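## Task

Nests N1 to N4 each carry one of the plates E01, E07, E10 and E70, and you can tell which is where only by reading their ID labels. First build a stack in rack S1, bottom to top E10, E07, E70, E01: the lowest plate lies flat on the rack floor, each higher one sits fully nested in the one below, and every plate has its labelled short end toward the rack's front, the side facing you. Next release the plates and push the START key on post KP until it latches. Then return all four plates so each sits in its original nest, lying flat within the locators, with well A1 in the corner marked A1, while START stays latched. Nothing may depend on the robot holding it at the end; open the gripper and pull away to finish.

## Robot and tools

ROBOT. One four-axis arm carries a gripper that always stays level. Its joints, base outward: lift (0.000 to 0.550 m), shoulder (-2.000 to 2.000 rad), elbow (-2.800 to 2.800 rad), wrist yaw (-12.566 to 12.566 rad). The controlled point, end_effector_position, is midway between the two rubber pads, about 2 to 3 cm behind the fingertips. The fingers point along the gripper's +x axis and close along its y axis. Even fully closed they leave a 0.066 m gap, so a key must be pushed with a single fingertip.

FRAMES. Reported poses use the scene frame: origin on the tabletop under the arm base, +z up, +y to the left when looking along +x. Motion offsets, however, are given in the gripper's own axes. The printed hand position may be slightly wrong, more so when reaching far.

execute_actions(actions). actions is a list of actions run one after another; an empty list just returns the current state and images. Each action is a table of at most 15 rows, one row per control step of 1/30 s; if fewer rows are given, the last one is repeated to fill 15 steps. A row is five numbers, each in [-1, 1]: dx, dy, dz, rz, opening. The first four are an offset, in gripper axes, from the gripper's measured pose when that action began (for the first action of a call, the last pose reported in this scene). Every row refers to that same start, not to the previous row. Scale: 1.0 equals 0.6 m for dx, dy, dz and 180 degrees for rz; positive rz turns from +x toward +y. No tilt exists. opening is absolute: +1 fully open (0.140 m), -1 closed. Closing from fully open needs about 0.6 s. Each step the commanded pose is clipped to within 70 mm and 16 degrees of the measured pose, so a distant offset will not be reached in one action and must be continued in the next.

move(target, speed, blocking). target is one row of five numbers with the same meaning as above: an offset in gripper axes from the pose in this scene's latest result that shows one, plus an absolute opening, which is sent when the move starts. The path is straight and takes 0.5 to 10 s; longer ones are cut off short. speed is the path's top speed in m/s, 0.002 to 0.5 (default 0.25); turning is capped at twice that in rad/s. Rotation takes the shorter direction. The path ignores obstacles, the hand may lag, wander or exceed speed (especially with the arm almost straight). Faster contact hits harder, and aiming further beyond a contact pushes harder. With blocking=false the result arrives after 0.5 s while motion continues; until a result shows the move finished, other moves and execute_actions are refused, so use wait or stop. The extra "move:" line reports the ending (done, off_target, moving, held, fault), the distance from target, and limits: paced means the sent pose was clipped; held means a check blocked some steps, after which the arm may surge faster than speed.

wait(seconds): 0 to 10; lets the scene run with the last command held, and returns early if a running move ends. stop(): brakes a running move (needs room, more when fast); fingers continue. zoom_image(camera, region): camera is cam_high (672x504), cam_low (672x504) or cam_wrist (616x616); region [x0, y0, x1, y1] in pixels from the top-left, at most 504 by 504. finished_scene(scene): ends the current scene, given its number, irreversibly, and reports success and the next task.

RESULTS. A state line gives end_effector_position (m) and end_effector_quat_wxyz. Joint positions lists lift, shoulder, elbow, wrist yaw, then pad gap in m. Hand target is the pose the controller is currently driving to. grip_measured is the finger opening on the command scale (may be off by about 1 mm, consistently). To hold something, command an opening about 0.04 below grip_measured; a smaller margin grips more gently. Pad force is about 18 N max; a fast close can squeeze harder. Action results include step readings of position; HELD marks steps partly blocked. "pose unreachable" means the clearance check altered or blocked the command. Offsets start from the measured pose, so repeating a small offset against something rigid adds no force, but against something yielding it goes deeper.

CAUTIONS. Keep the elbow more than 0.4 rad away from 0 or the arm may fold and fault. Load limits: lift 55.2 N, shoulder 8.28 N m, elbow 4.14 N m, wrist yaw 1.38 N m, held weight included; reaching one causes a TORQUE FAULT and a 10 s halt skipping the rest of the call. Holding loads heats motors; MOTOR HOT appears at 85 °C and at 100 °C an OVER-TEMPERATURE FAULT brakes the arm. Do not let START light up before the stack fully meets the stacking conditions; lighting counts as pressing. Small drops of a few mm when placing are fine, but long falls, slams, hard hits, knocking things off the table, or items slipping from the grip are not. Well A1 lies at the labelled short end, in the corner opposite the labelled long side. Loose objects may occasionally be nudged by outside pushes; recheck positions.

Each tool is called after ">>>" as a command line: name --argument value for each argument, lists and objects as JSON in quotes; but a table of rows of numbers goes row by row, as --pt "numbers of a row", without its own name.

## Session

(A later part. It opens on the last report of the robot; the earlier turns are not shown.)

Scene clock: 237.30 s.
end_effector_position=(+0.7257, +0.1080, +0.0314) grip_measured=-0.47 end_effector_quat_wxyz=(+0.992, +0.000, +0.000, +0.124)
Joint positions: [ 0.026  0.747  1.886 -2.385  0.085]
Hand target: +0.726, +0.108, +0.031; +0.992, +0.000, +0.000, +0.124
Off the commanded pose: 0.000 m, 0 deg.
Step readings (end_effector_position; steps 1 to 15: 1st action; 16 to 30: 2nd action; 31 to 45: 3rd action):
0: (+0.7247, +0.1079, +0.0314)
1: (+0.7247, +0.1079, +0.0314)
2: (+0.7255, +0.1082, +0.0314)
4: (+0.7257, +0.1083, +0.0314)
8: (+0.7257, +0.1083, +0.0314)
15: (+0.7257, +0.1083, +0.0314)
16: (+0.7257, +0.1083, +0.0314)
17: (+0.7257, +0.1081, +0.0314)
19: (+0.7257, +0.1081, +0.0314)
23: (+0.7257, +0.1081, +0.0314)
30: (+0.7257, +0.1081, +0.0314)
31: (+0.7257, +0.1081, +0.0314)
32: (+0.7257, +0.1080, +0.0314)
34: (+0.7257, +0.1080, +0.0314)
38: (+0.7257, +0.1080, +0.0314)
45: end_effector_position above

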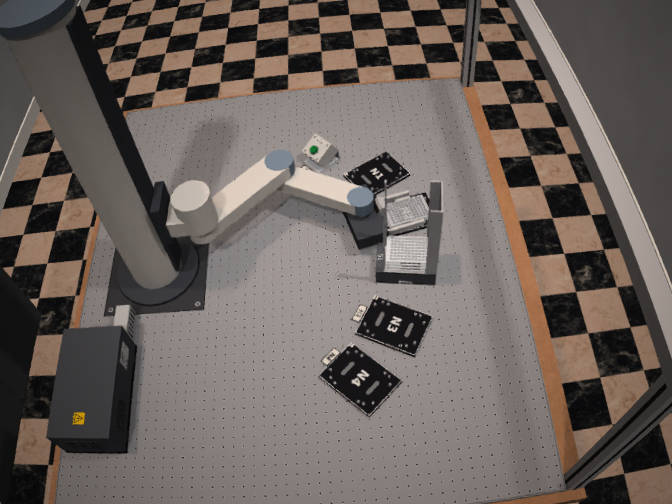

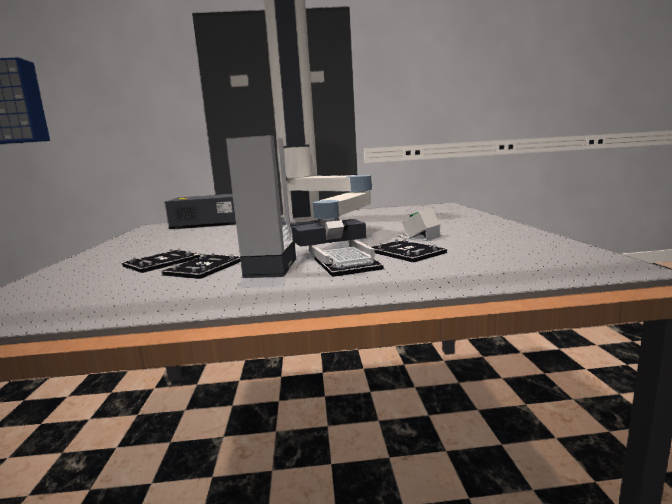

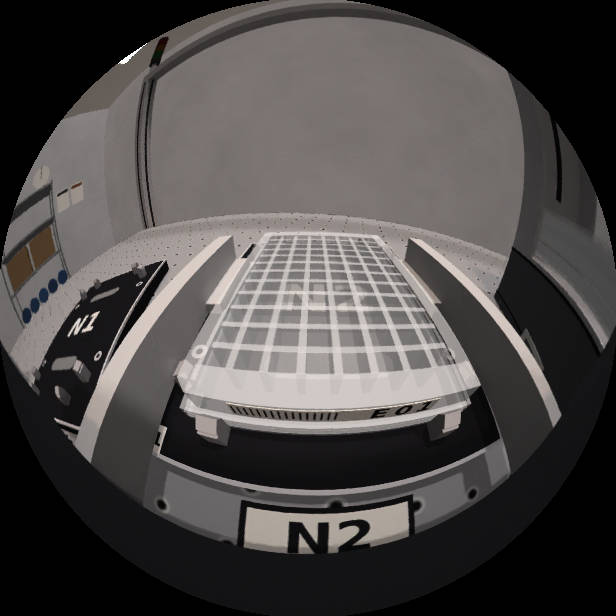

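>>> move --target '[-0.1001,-0.2946,-0.015,-0.1184,-0.51]' --speed 0.3

>>> move --target '[0,0,-0.014,0,-0.51]' --speed 0.012

Scene clock: 245.60 s.
end_effector_position=(+0.7109, -0.0782, +0.3254) grip_measured=-0.47 end_effector_quat_wxyz=(+0.998, +0.000, +0.000, -0.062)
Joint positions: [ 0.32   0.475  1.76  -2.359  0.085]
Hand target: +0.711, -0.078, +0.325; +0.998, +0.000, +0.000, -0.062
Off the commanded pose: 0.000 m, 0 deg.
move: done

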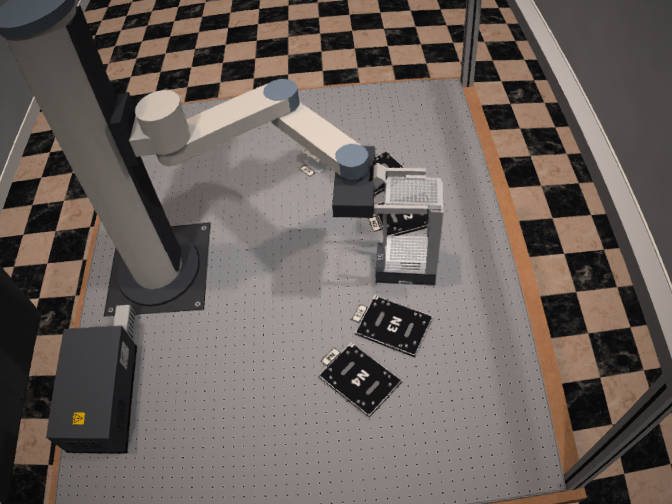

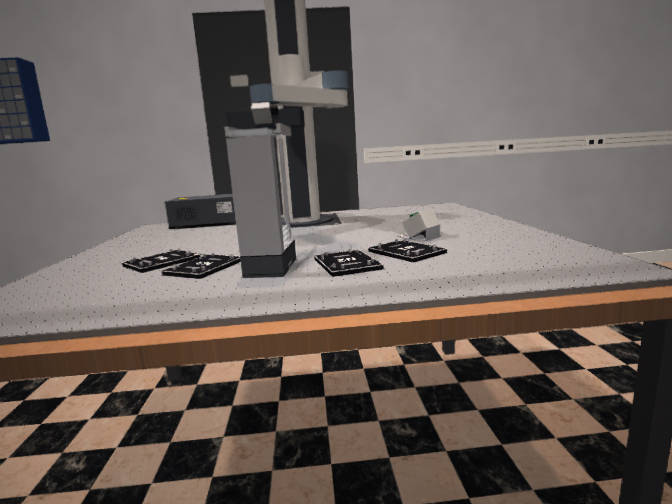

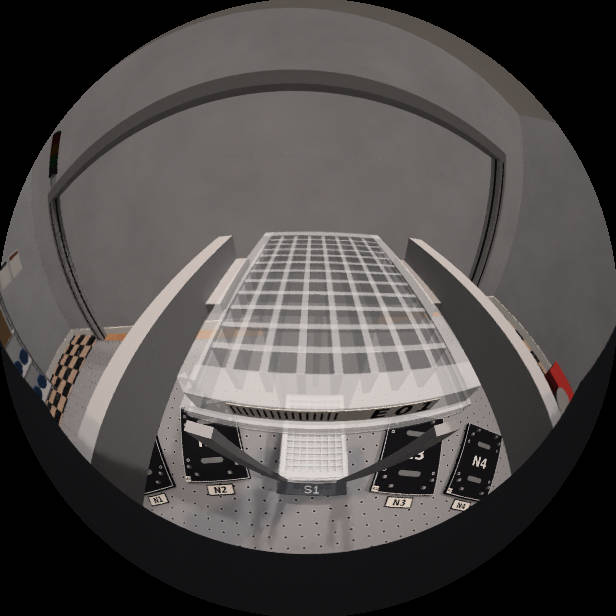

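Scene clock: 246.53 s.
end_effector_position=(+0.7109, -0.0780, +0.3170) grip_measured=-0.47 end_effector_quat_wxyz=(+0.998, +0.000, +0.000, -0.061)
Joint positions: [ 0.312  0.475  1.76  -2.358  0.085]
Hand target: +0.711, -0.078, +0.317; +0.998, +0.000, +0.000, -0.062
Off the commanded pose: 0.000 m, 0 deg.
move: done

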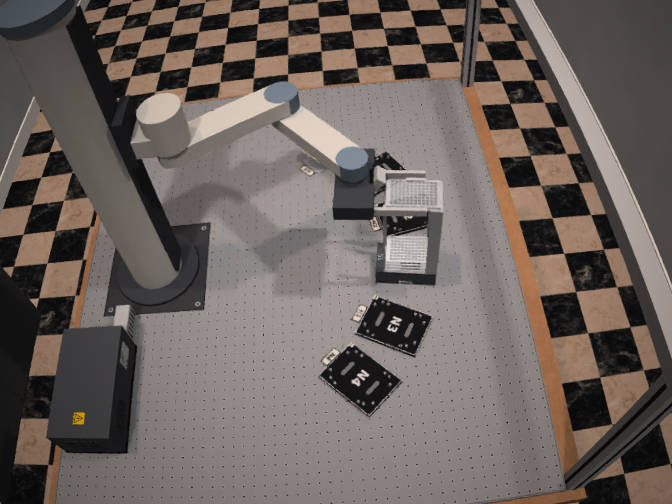

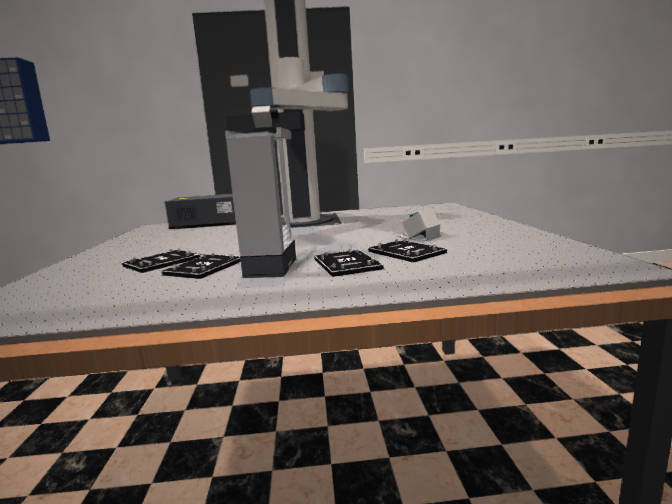

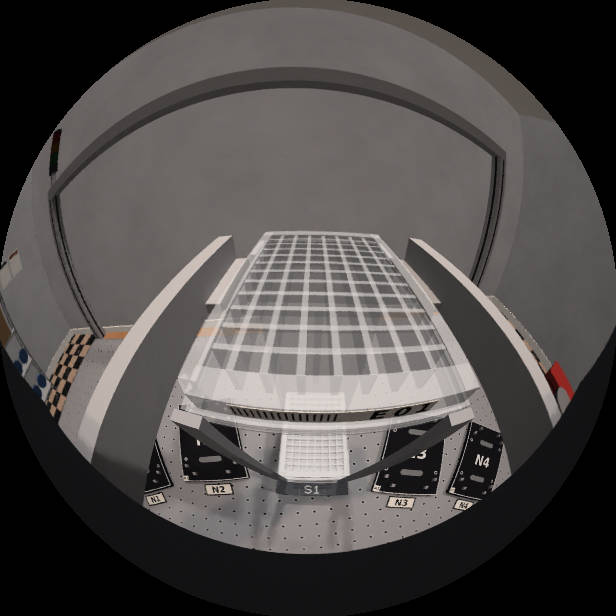

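>>> move --target '[0,0,-0.338,0,-0.51]' --speed 0.2

>>> execute_actions --actions '[[[0,0,-0.0013,0,-0.51]],[[0,0,-0.0013,0,-0.51]],[[0,0,-0.0013,0,-0.51]],[[0,0,-0.0013,0,-0.51]],[[0,0,0,0,0]]]'

>>> move --target '[-0.26,0,-0.03,0,0]' --speed 0.35

>>> zoom_image --camera "cam_wrist" --region '[250, 170, 380, 280]'

>>> move --target '[-0.19,0.493,0,0.317,0]' --speed 0.35

>>> zoom_image --camera "cam_high" --region '[370, 220, 450, 290]'

Scene clock: 260.93 s.
end_effector_position=(+0.7109, -0.0780, +0.1141) grip_measured=-0.47 end_effector_quat_wxyz=(+0.998, +0.000, +0.000, -0.061)
Joint positions: [ 0.109  0.475  1.76  -2.358  0.085]
Hand target: +0.711, -0.078, +0.114; +0.998, +0.000, +0.000, -0.061
Off the commanded pose: 0.000 m, 0 deg.
move: done

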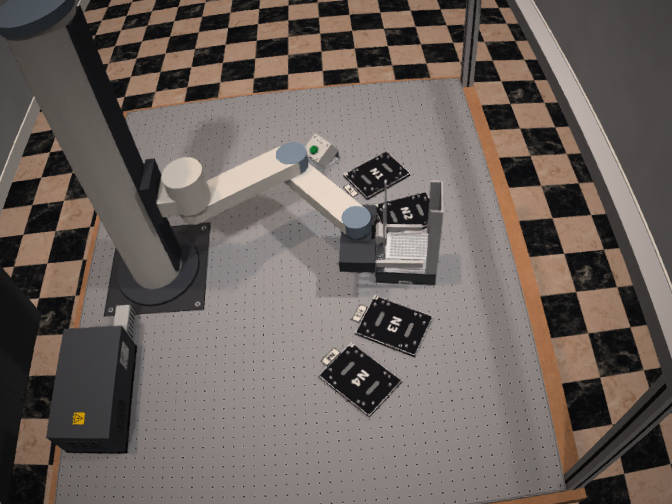

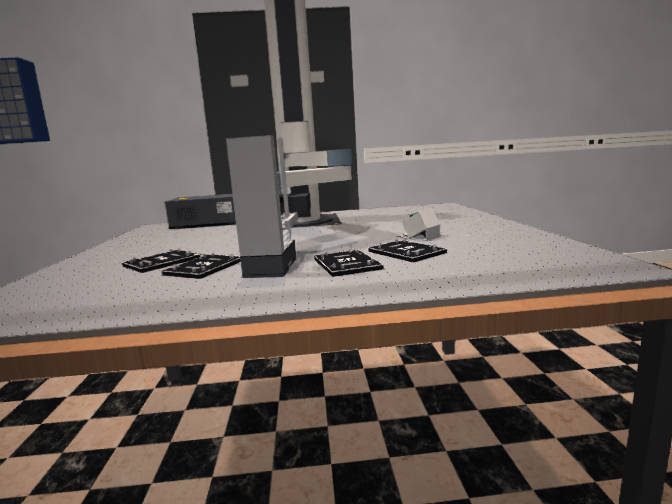

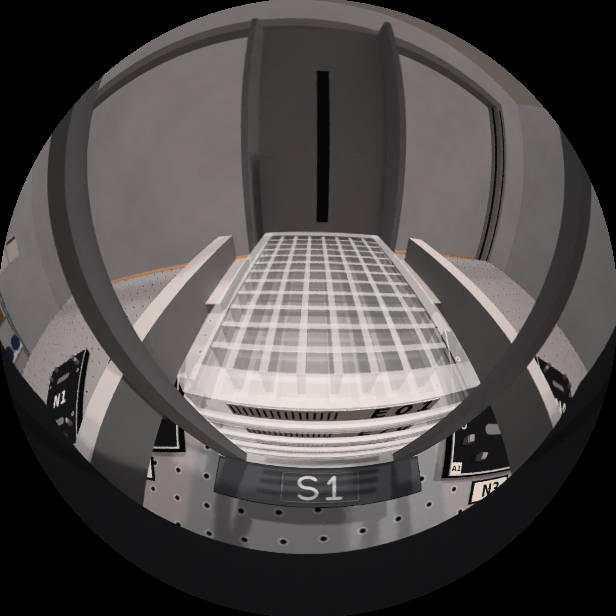

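Scene clock: 263.43 s.
end_effector_position=(+0.7109, -0.0780, +0.1115) grip_measured=+0.00 end_effector_quat_wxyz=(+0.998, +0.000, +0.000, -0.062)
Joint positions: [ 0.107  0.475  1.76  -2.359  0.103]
Hand target: +0.711, -0.078, +0.112; +0.998, +0.000, +0.000, -0.062
Off the commanded pose: 0.000 m, 0 deg.
Step readings (end_effector_position; steps 1 to 15: 1st action; 16 to 30: 2nd action; 31 to 45: 3rd action; 46 to 60: 4th action; 61 to 75: 5th action):
0: (+0.7109, -0.0780, +0.1141)
1: (+0.7109, -0.0780, +0.1141)
2: (+0.7109, -0.0780, +0.1136)
4: (+0.7109, -0.0780, +0.1133)
8: (+0.7109, -0.0780, +0.1133)
15: (+0.7109, -0.0780, +0.1133)
16: (+0.7109, -0.0780, +0.1133)
17: (+0.7109, -0.0780, +0.1128)
19: (+0.7109, -0.0780, +0.1125)
23: (+0.7109, -0.0780, +0.1125)
30: (+0.7109, -0.0780, +0.1125)
31: (+0.7109, -0.0780, +0.1125)
32: (+0.7109, -0.0780, +0.1120)
34: (+0.7109, -0.0780, +0.1119)
38: (+0.7109, -0.0780, +0.1119)
45: (+0.7109, -0.0780, +0.1119)
46: (+0.7109, -0.0780, +0.1119)
47: (+0.7109, -0.0780, +0.1115)
49: (+0.7109, -0.0780, +0.1115)
53: (+0.7109, -0.0780, +0.1115)
60: (+0.7109, -0.0780, +0.1115)
61: (+0.7109, -0.0780, +0.1115)
62: (+0.7109, -0.0780, +0.1116)
64: (+0.7109, -0.0780, +0.1116)
68: (+0.7109, -0.0780, +0.1115)
75: end_effector_position above

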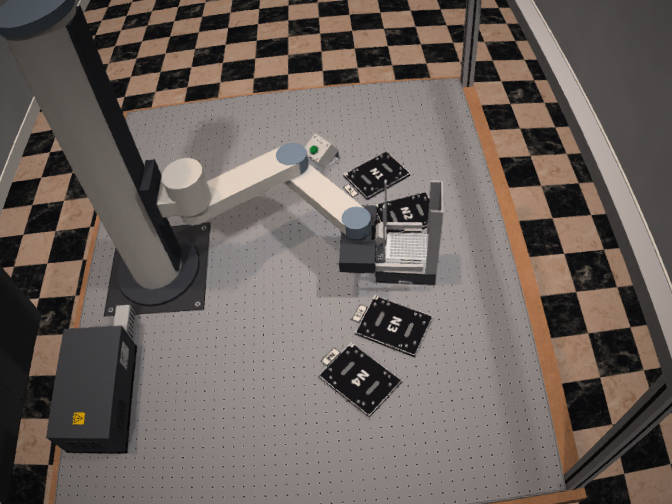

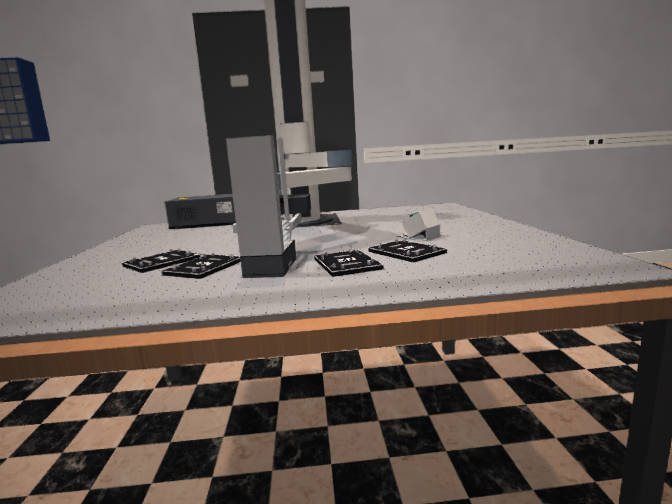

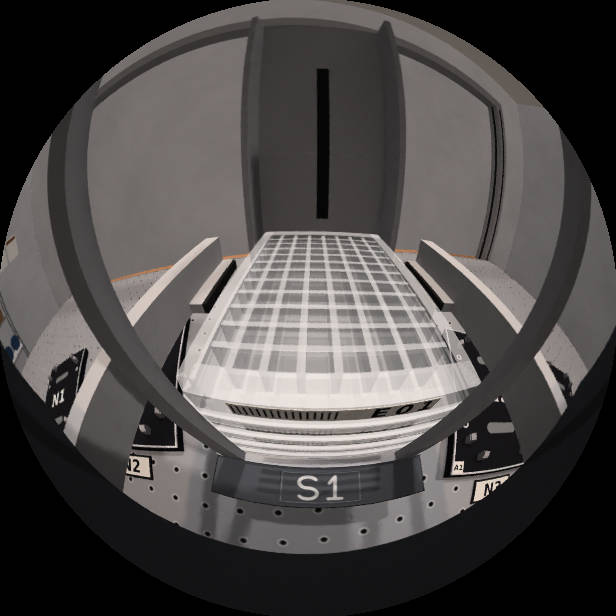

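Scene clock: 264.37 s.
end_effector_position=(+0.5561, -0.0588, +0.0935) grip_measured=+0.00 end_effector_quat_wxyz=(+0.998, +0.000, +0.000, -0.062)
Joint positions: [ 0.089  0.77   0.973 -1.867  0.103]
Hand target: +0.556, -0.059, +0.094; +0.998, +0.000, +0.000, -0.062
Off the commanded pose: 0.000 m, 0 deg.
move: done

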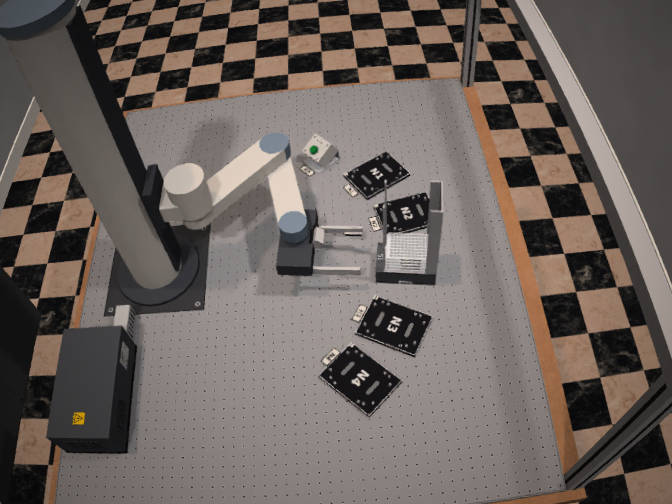

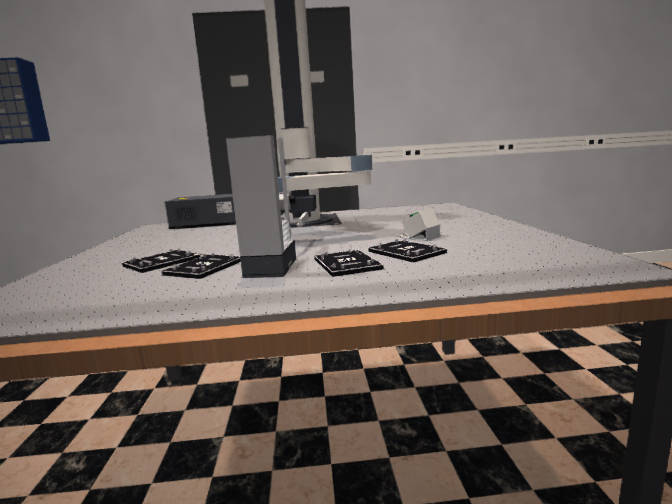

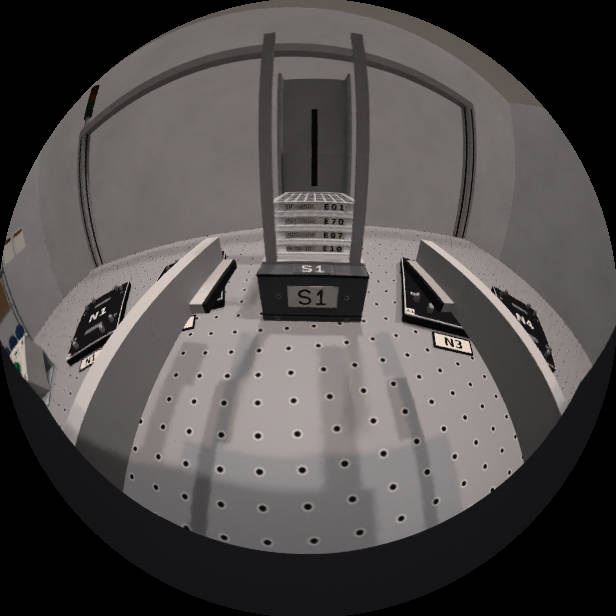

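Region (250, 170, 380, 280) of cam_wrist's 616x616 image, scaled by 3.877, with more detail than that image has; it fills the top 426 rows of this view, and the rest is white.

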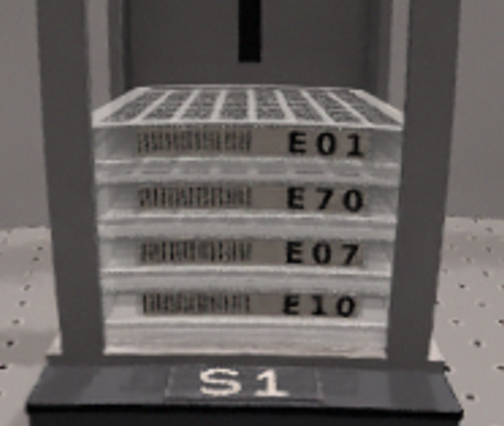

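Scene clock: 266.17 s.
end_effector_position=(+0.4794, +0.2490, +0.0935) grip_measured=+0.00 end_effector_quat_wxyz=(+0.906, +0.000, +0.000, +0.423)
Joint positions: [ 0.089  1.507  1.024 -1.658  0.103]
Hand target: +0.480, +0.249, +0.094; +0.906, +0.000, +0.000, +0.422
Off the commanded pose: 0.000 m, 0 deg.
move: done

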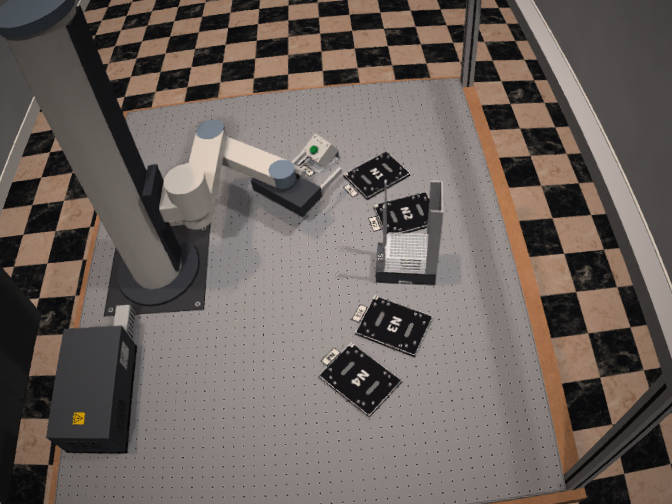

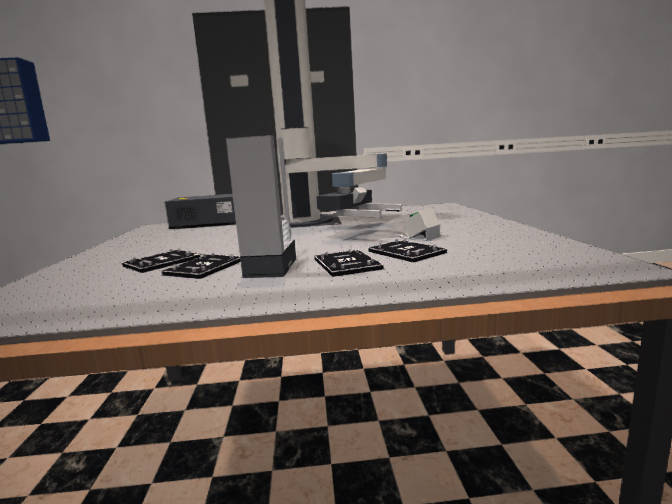

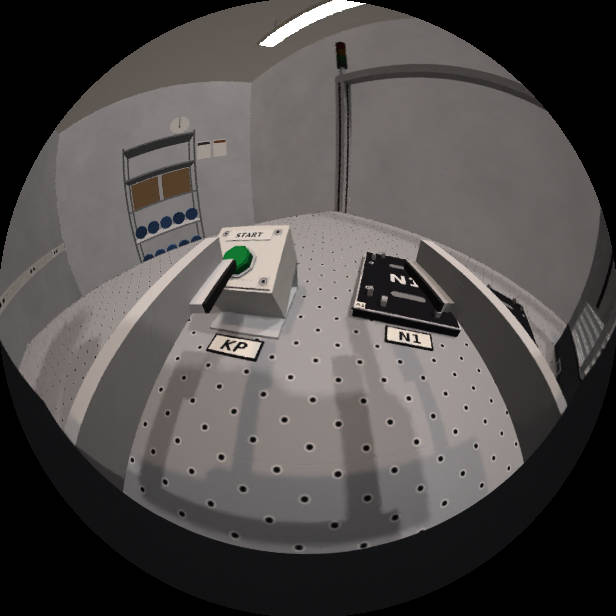

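Region (370, 220, 450, 290) of cam_high's 672x504 image, scaled by 6.300, with more detail than that image has; it fills the top 441 rows of this view, and the rest is white.

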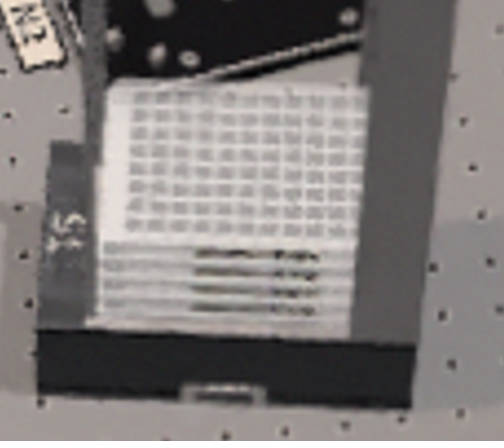

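>>> move --target '[0.05,0.014,-0.018,0,0]' --speed 0.05

>>> zoom_image --camera "cam_low" --region '[360, 190, 460, 250]'

>>> zoom_image --camera "cam_high" --region '[280, 125, 360, 185]'

Scene clock: 271.67 s.
end_effector_position=(+0.4922, +0.2775, +0.0827) grip_measured=+0.00 end_effector_quat_wxyz=(+0.906, +0.000, +0.000, +0.423)
Joint positions: [ 0.078  1.522  1.146 -1.795  0.103]
Hand target: +0.492, +0.277, +0.083; +0.906, +0.000, +0.000, +0.423
Off the commanded pose: 0.000 m, 0 deg.
move: done

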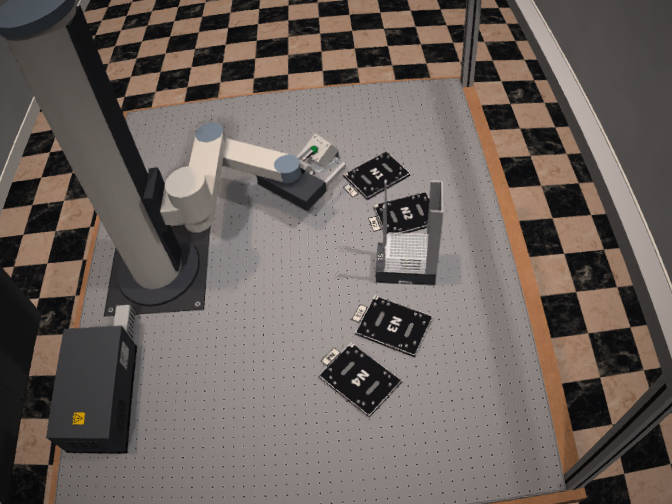

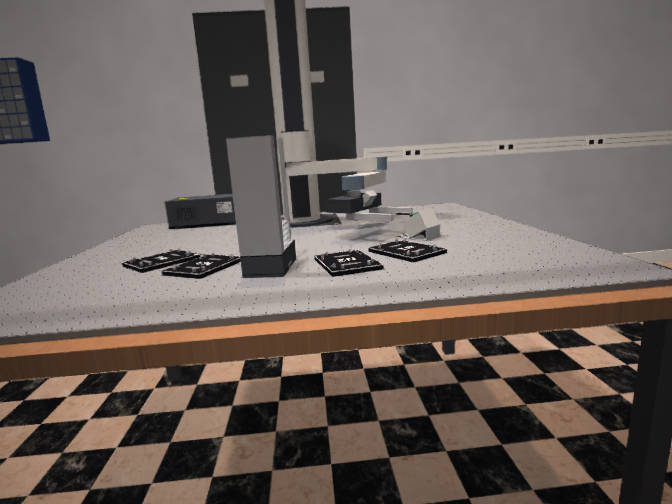

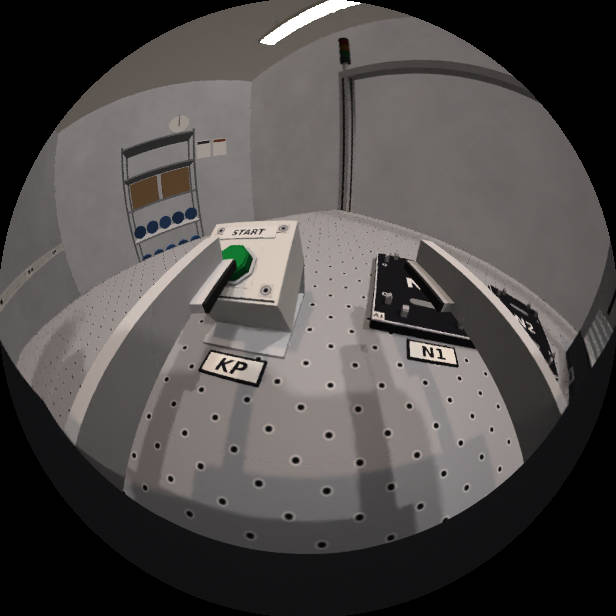

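Region (360, 190, 460, 250) of cam_low's 672x504 image, scaled by 5.040, with more detail than that image has; it fills the top 302 rows of this view, and the rest is white.

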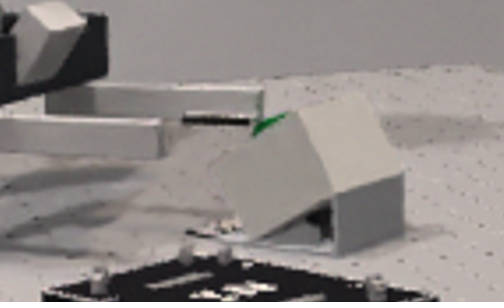

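Region (280, 125, 360, 185) of cam_high's 672x504 image, scaled by 6.300, with more detail than that image has; it fills the top 378 rows of this view, and the rest is white.

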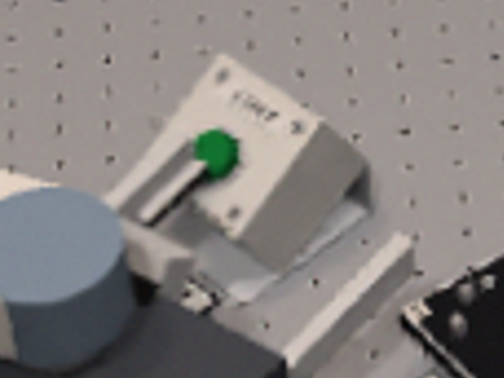

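Close. Advance a little and step down.

>>> execute_actions --actions '[[[0.004,-0.002,0,0,0],[0.006,-0.003,0,0,0],[0.008,-0.004,0,0,0]],[[0.0015,0,-0.002,0,0]],[[0.0015,0,-0.002,0,0]],[[0.0015,0,-0.002,0,0]],[[0.0015,0,-0.002,0,0]],[[0.0015,0,-0.002,0,0]],[[0.0015,0,-0.002,0,0]]]'

>>> zoom_image --camera "cam_wrist" --region '[170, 200, 320, 330]'

Scene clock: 281.53 s.
end_effector_position=(+0.4996, +0.2818, +0.0770) grip_measured=+0.00 end_effector_quat_wxyz=(+0.906, +0.000, +0.000, +0.423)
Joint positions: [ 0.072  1.503  1.186 -1.814  0.103]
Hand target: +0.500, +0.282, +0.076; +0.906, +0.000, +0.000, +0.423
Off the commanded pose: 0.001 m, 0 deg.
Step readings (end_effector_position; steps 1 to 15: 1st action; 16 to 30: 2nd action; 31 to 45: 3rd action; 46 to 60: 4th action; 61 to 75: 5th action; 76 to 90: 6th action; 91 to 105: 7th action):
0: (+0.4922, +0.2775, +0.0827)
1: (+0.4923, +0.2775, +0.0827)
2: (+0.4935, +0.2781, +0.0827)
4: (+0.4967, +0.2795, +0.0827)
8: (+0.4971, +0.2797, +0.0827)
15: (+0.4971, +0.2797, +0.0827)
16: (+0.4971, +0.2797, +0.0827)
17: (+0.4974, +0.2800, +0.0820)
19: (+0.4976, +0.2801, +0.0815)
23: (+0.4976, +0.2801, +0.0816)
30: (+0.4976, +0.2801, +0.0816)
31: (+0.4976, +0.2801, +0.0816)
32: (+0.4979, +0.2804, +0.0809)
34: (+0.4981, +0.2805, +0.0804)
38: (+0.4981, +0.2805, +0.0805)
45: (+0.4981, +0.2805, +0.0805)
46: (+0.4981, +0.2805, +0.0805)
47: (+0.4984, +0.2808, +0.0798)
49: (+0.4986, +0.2809, +0.0794)
53: (+0.4986, +0.2809, +0.0794)
60: (+0.4986, +0.2809, +0.0794)
61: (+0.4986, +0.2809, +0.0794)
62: (+0.4988, +0.2812, +0.0787)
64: (+0.4990, +0.2813, +0.0783)
68: (+0.4990, +0.2813, +0.0783)
75: (+0.4990, +0.2813, +0.0783)
76: (+0.4990, +0.2813, +0.0783)
77: (+0.4993, +0.2816, +0.0777)
79: (+0.4995, +0.2817, +0.0773)
83: (+0.4995, +0.2817, +0.0773)
90: (+0.4995, +0.2817, +0.0773)
91: (+0.4995, +0.2817, +0.0773)
92: (+0.4996, +0.2818, +0.0769)
94: (+0.4996, +0.2818, +0.0770)
98: (+0.4996, +0.2818, +0.0770)
105: end_effector_position above

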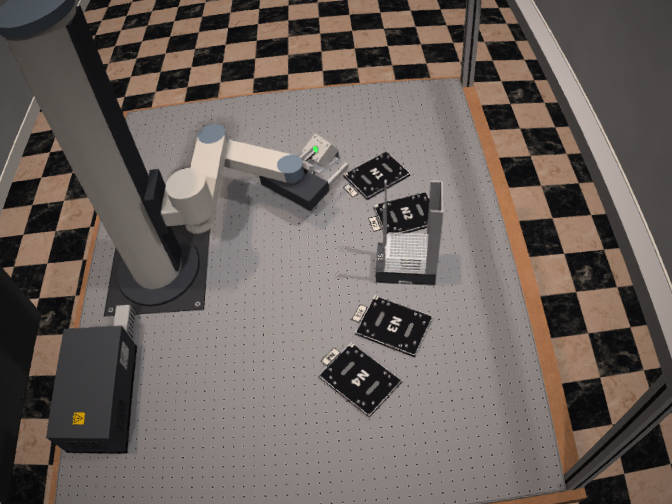

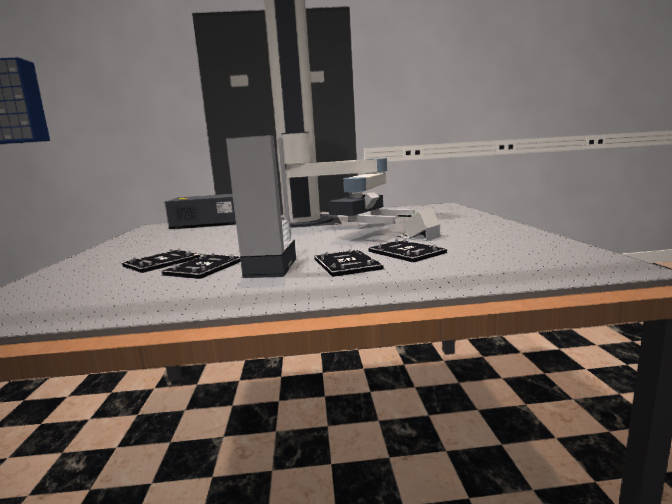

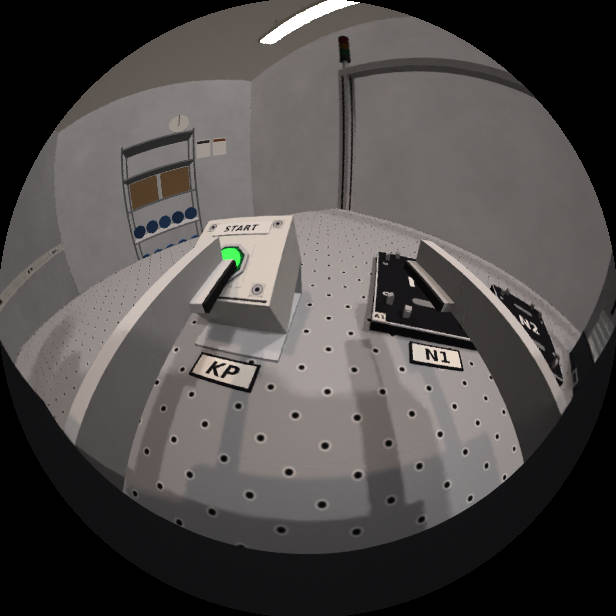

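Region (170, 200, 320, 330) of cam_wrist's 616x616 image, scaled by 3.360, with more detail than that image has; it fills the top 437 rows of this view, and the rest is white.

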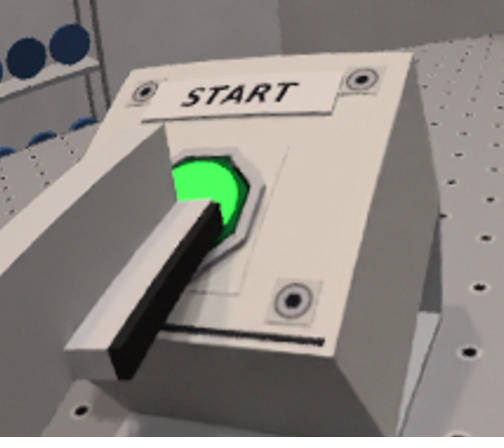

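>>> move --target '[0,0,0.058,0,0]' --speed 0.1

>>> move --target '[-0.3749,-0.4365,0,-0.3177,0]' --speed 0.35

>>> move --target '[0.26,0,0,0,0]'

>>> zoom_image --camera "cam_low" --region '[360, 190, 460, 250]'

Scene clock: 288.60 s.
end_effector_position=(+0.4995, +0.2818, +0.1118) grip_measured=+0.00 end_effector_quat_wxyz=(+0.906, +0.000, +0.000, +0.424)
Joint positions: [ 0.107  1.503  1.186 -1.814  0.103]
Hand target: +0.500, +0.282, +0.112; +0.906, +0.000, +0.000, +0.423
Off the commanded pose: 0.000 m, 0 deg.
move: done

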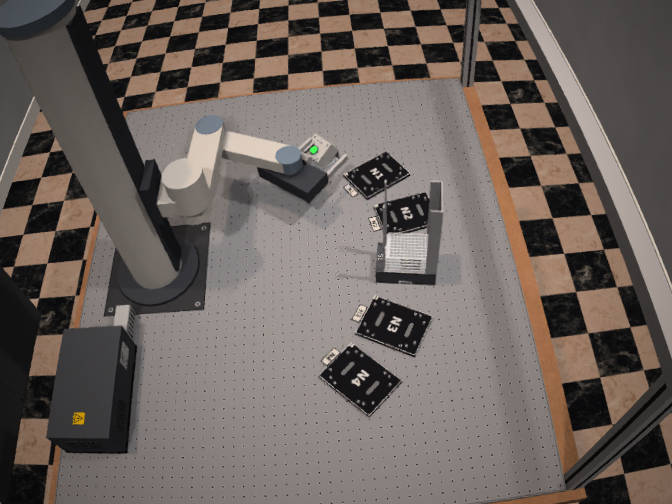

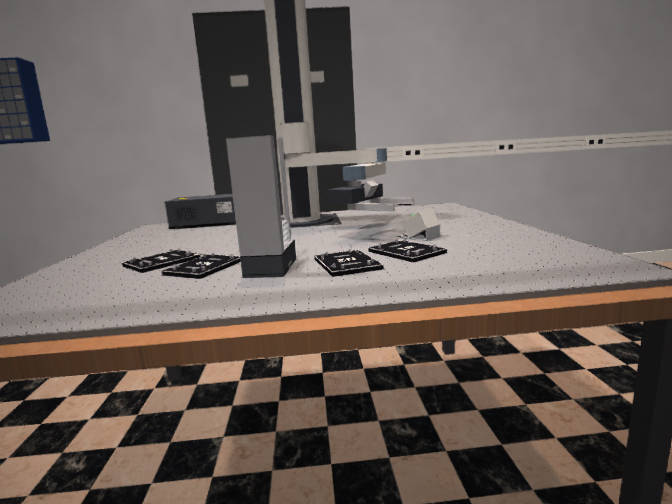

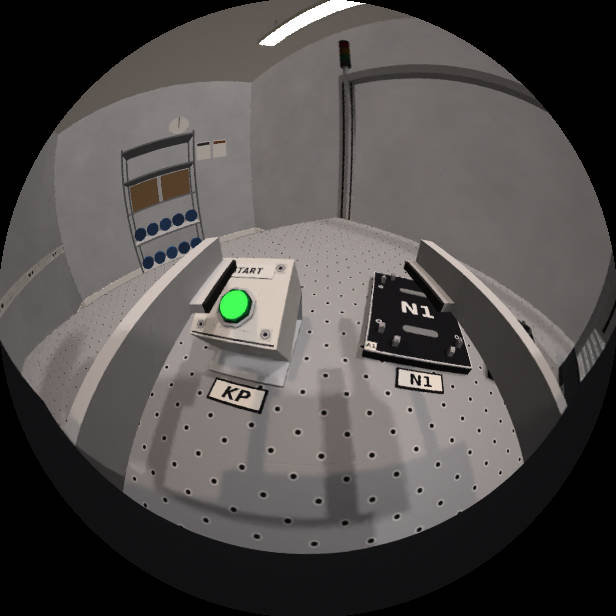

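Scene clock: 290.43 s.
end_effector_position=(+0.5562, -0.0589, +0.1118) grip_measured=+0.00 end_effector_quat_wxyz=(+0.998, +0.000, +0.000, -0.062)
Joint positions: [ 0.107  0.769  0.974 -1.866  0.103]
Hand target: +0.556, -0.059, +0.112; +0.998, +0.000, +0.000, -0.062
Off the commanded pose: 0.000 m, 0 deg.
move: done

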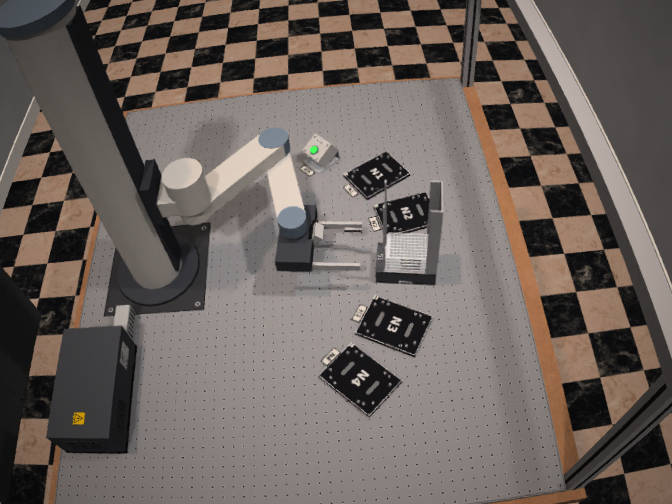

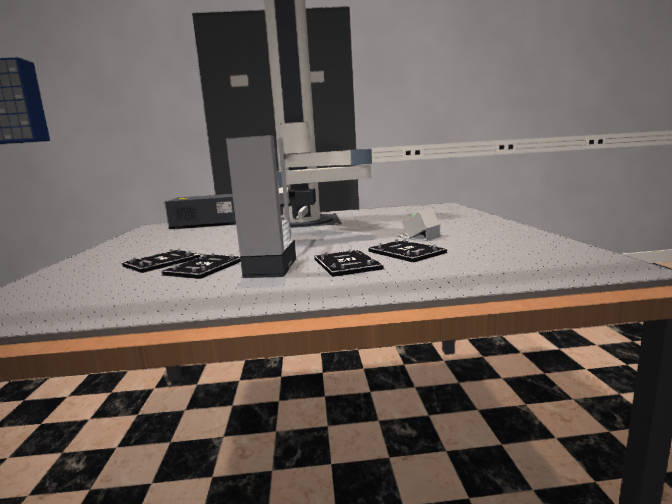

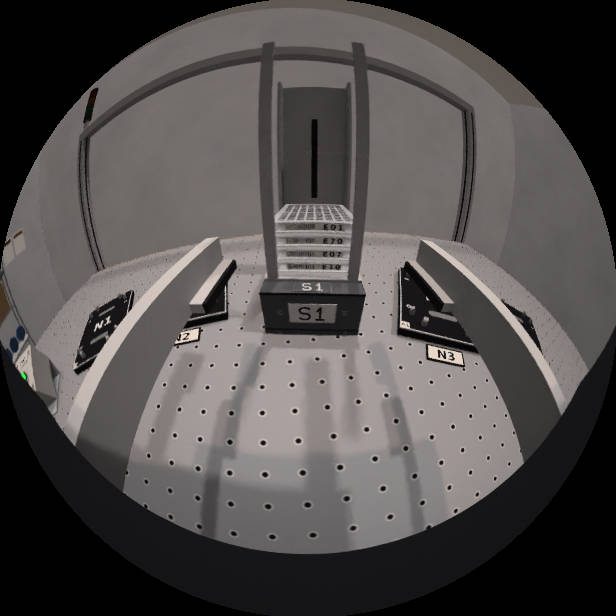

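Scene clock: 291.50 s.
end_effector_position=(+0.7110, -0.0781, +0.1118) grip_measured=+0.00 end_effector_quat_wxyz=(+0.998, +0.000, +0.000, -0.062)
Joint positions: [ 0.107  0.475  1.761 -2.359  0.103]
Hand target: +0.711, -0.078, +0.112; +0.998, +0.000, +0.000, -0.062
Off the commanded pose: 0.000 m, 0 deg.
move: done

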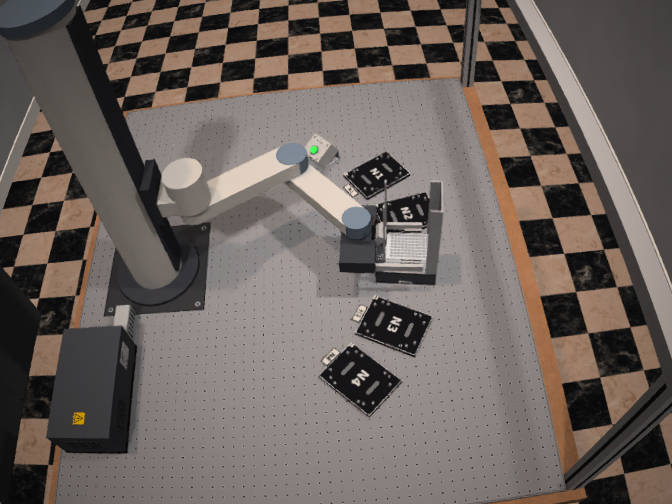

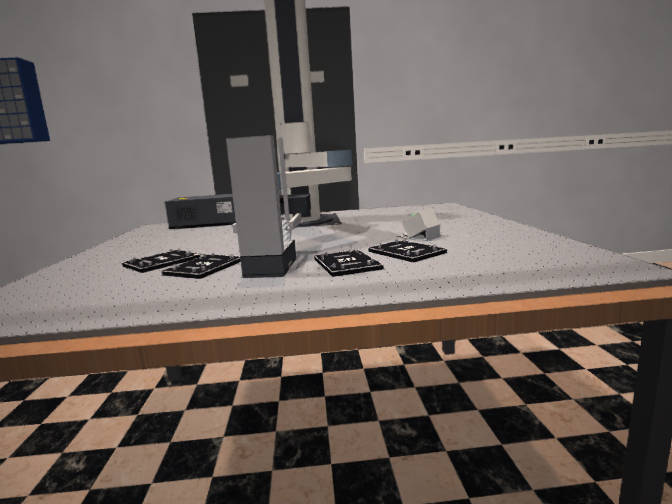

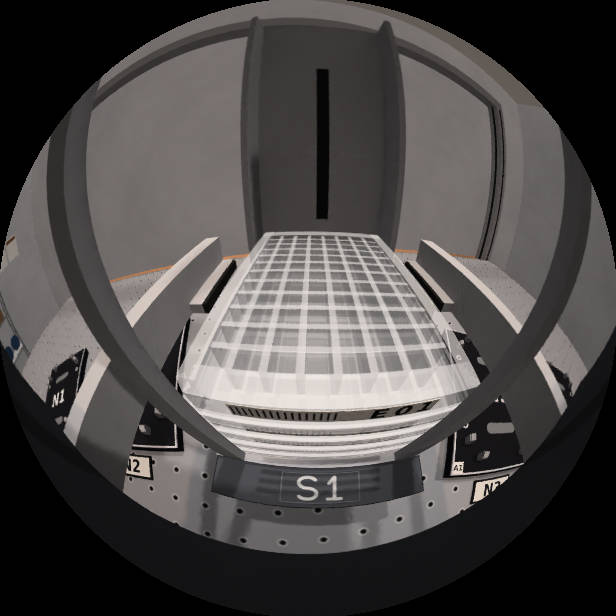

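Region (360, 190, 460, 250) of cam_low's 672x504 image, scaled by 5.040, with more detail than that image has; it fills the top 302 rows of this view, and the rest is white.

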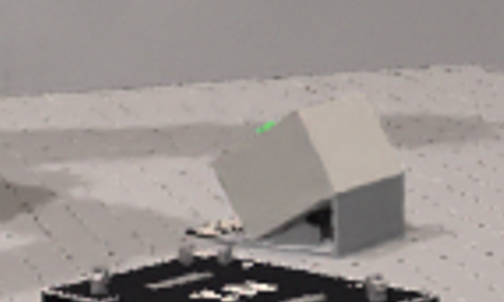

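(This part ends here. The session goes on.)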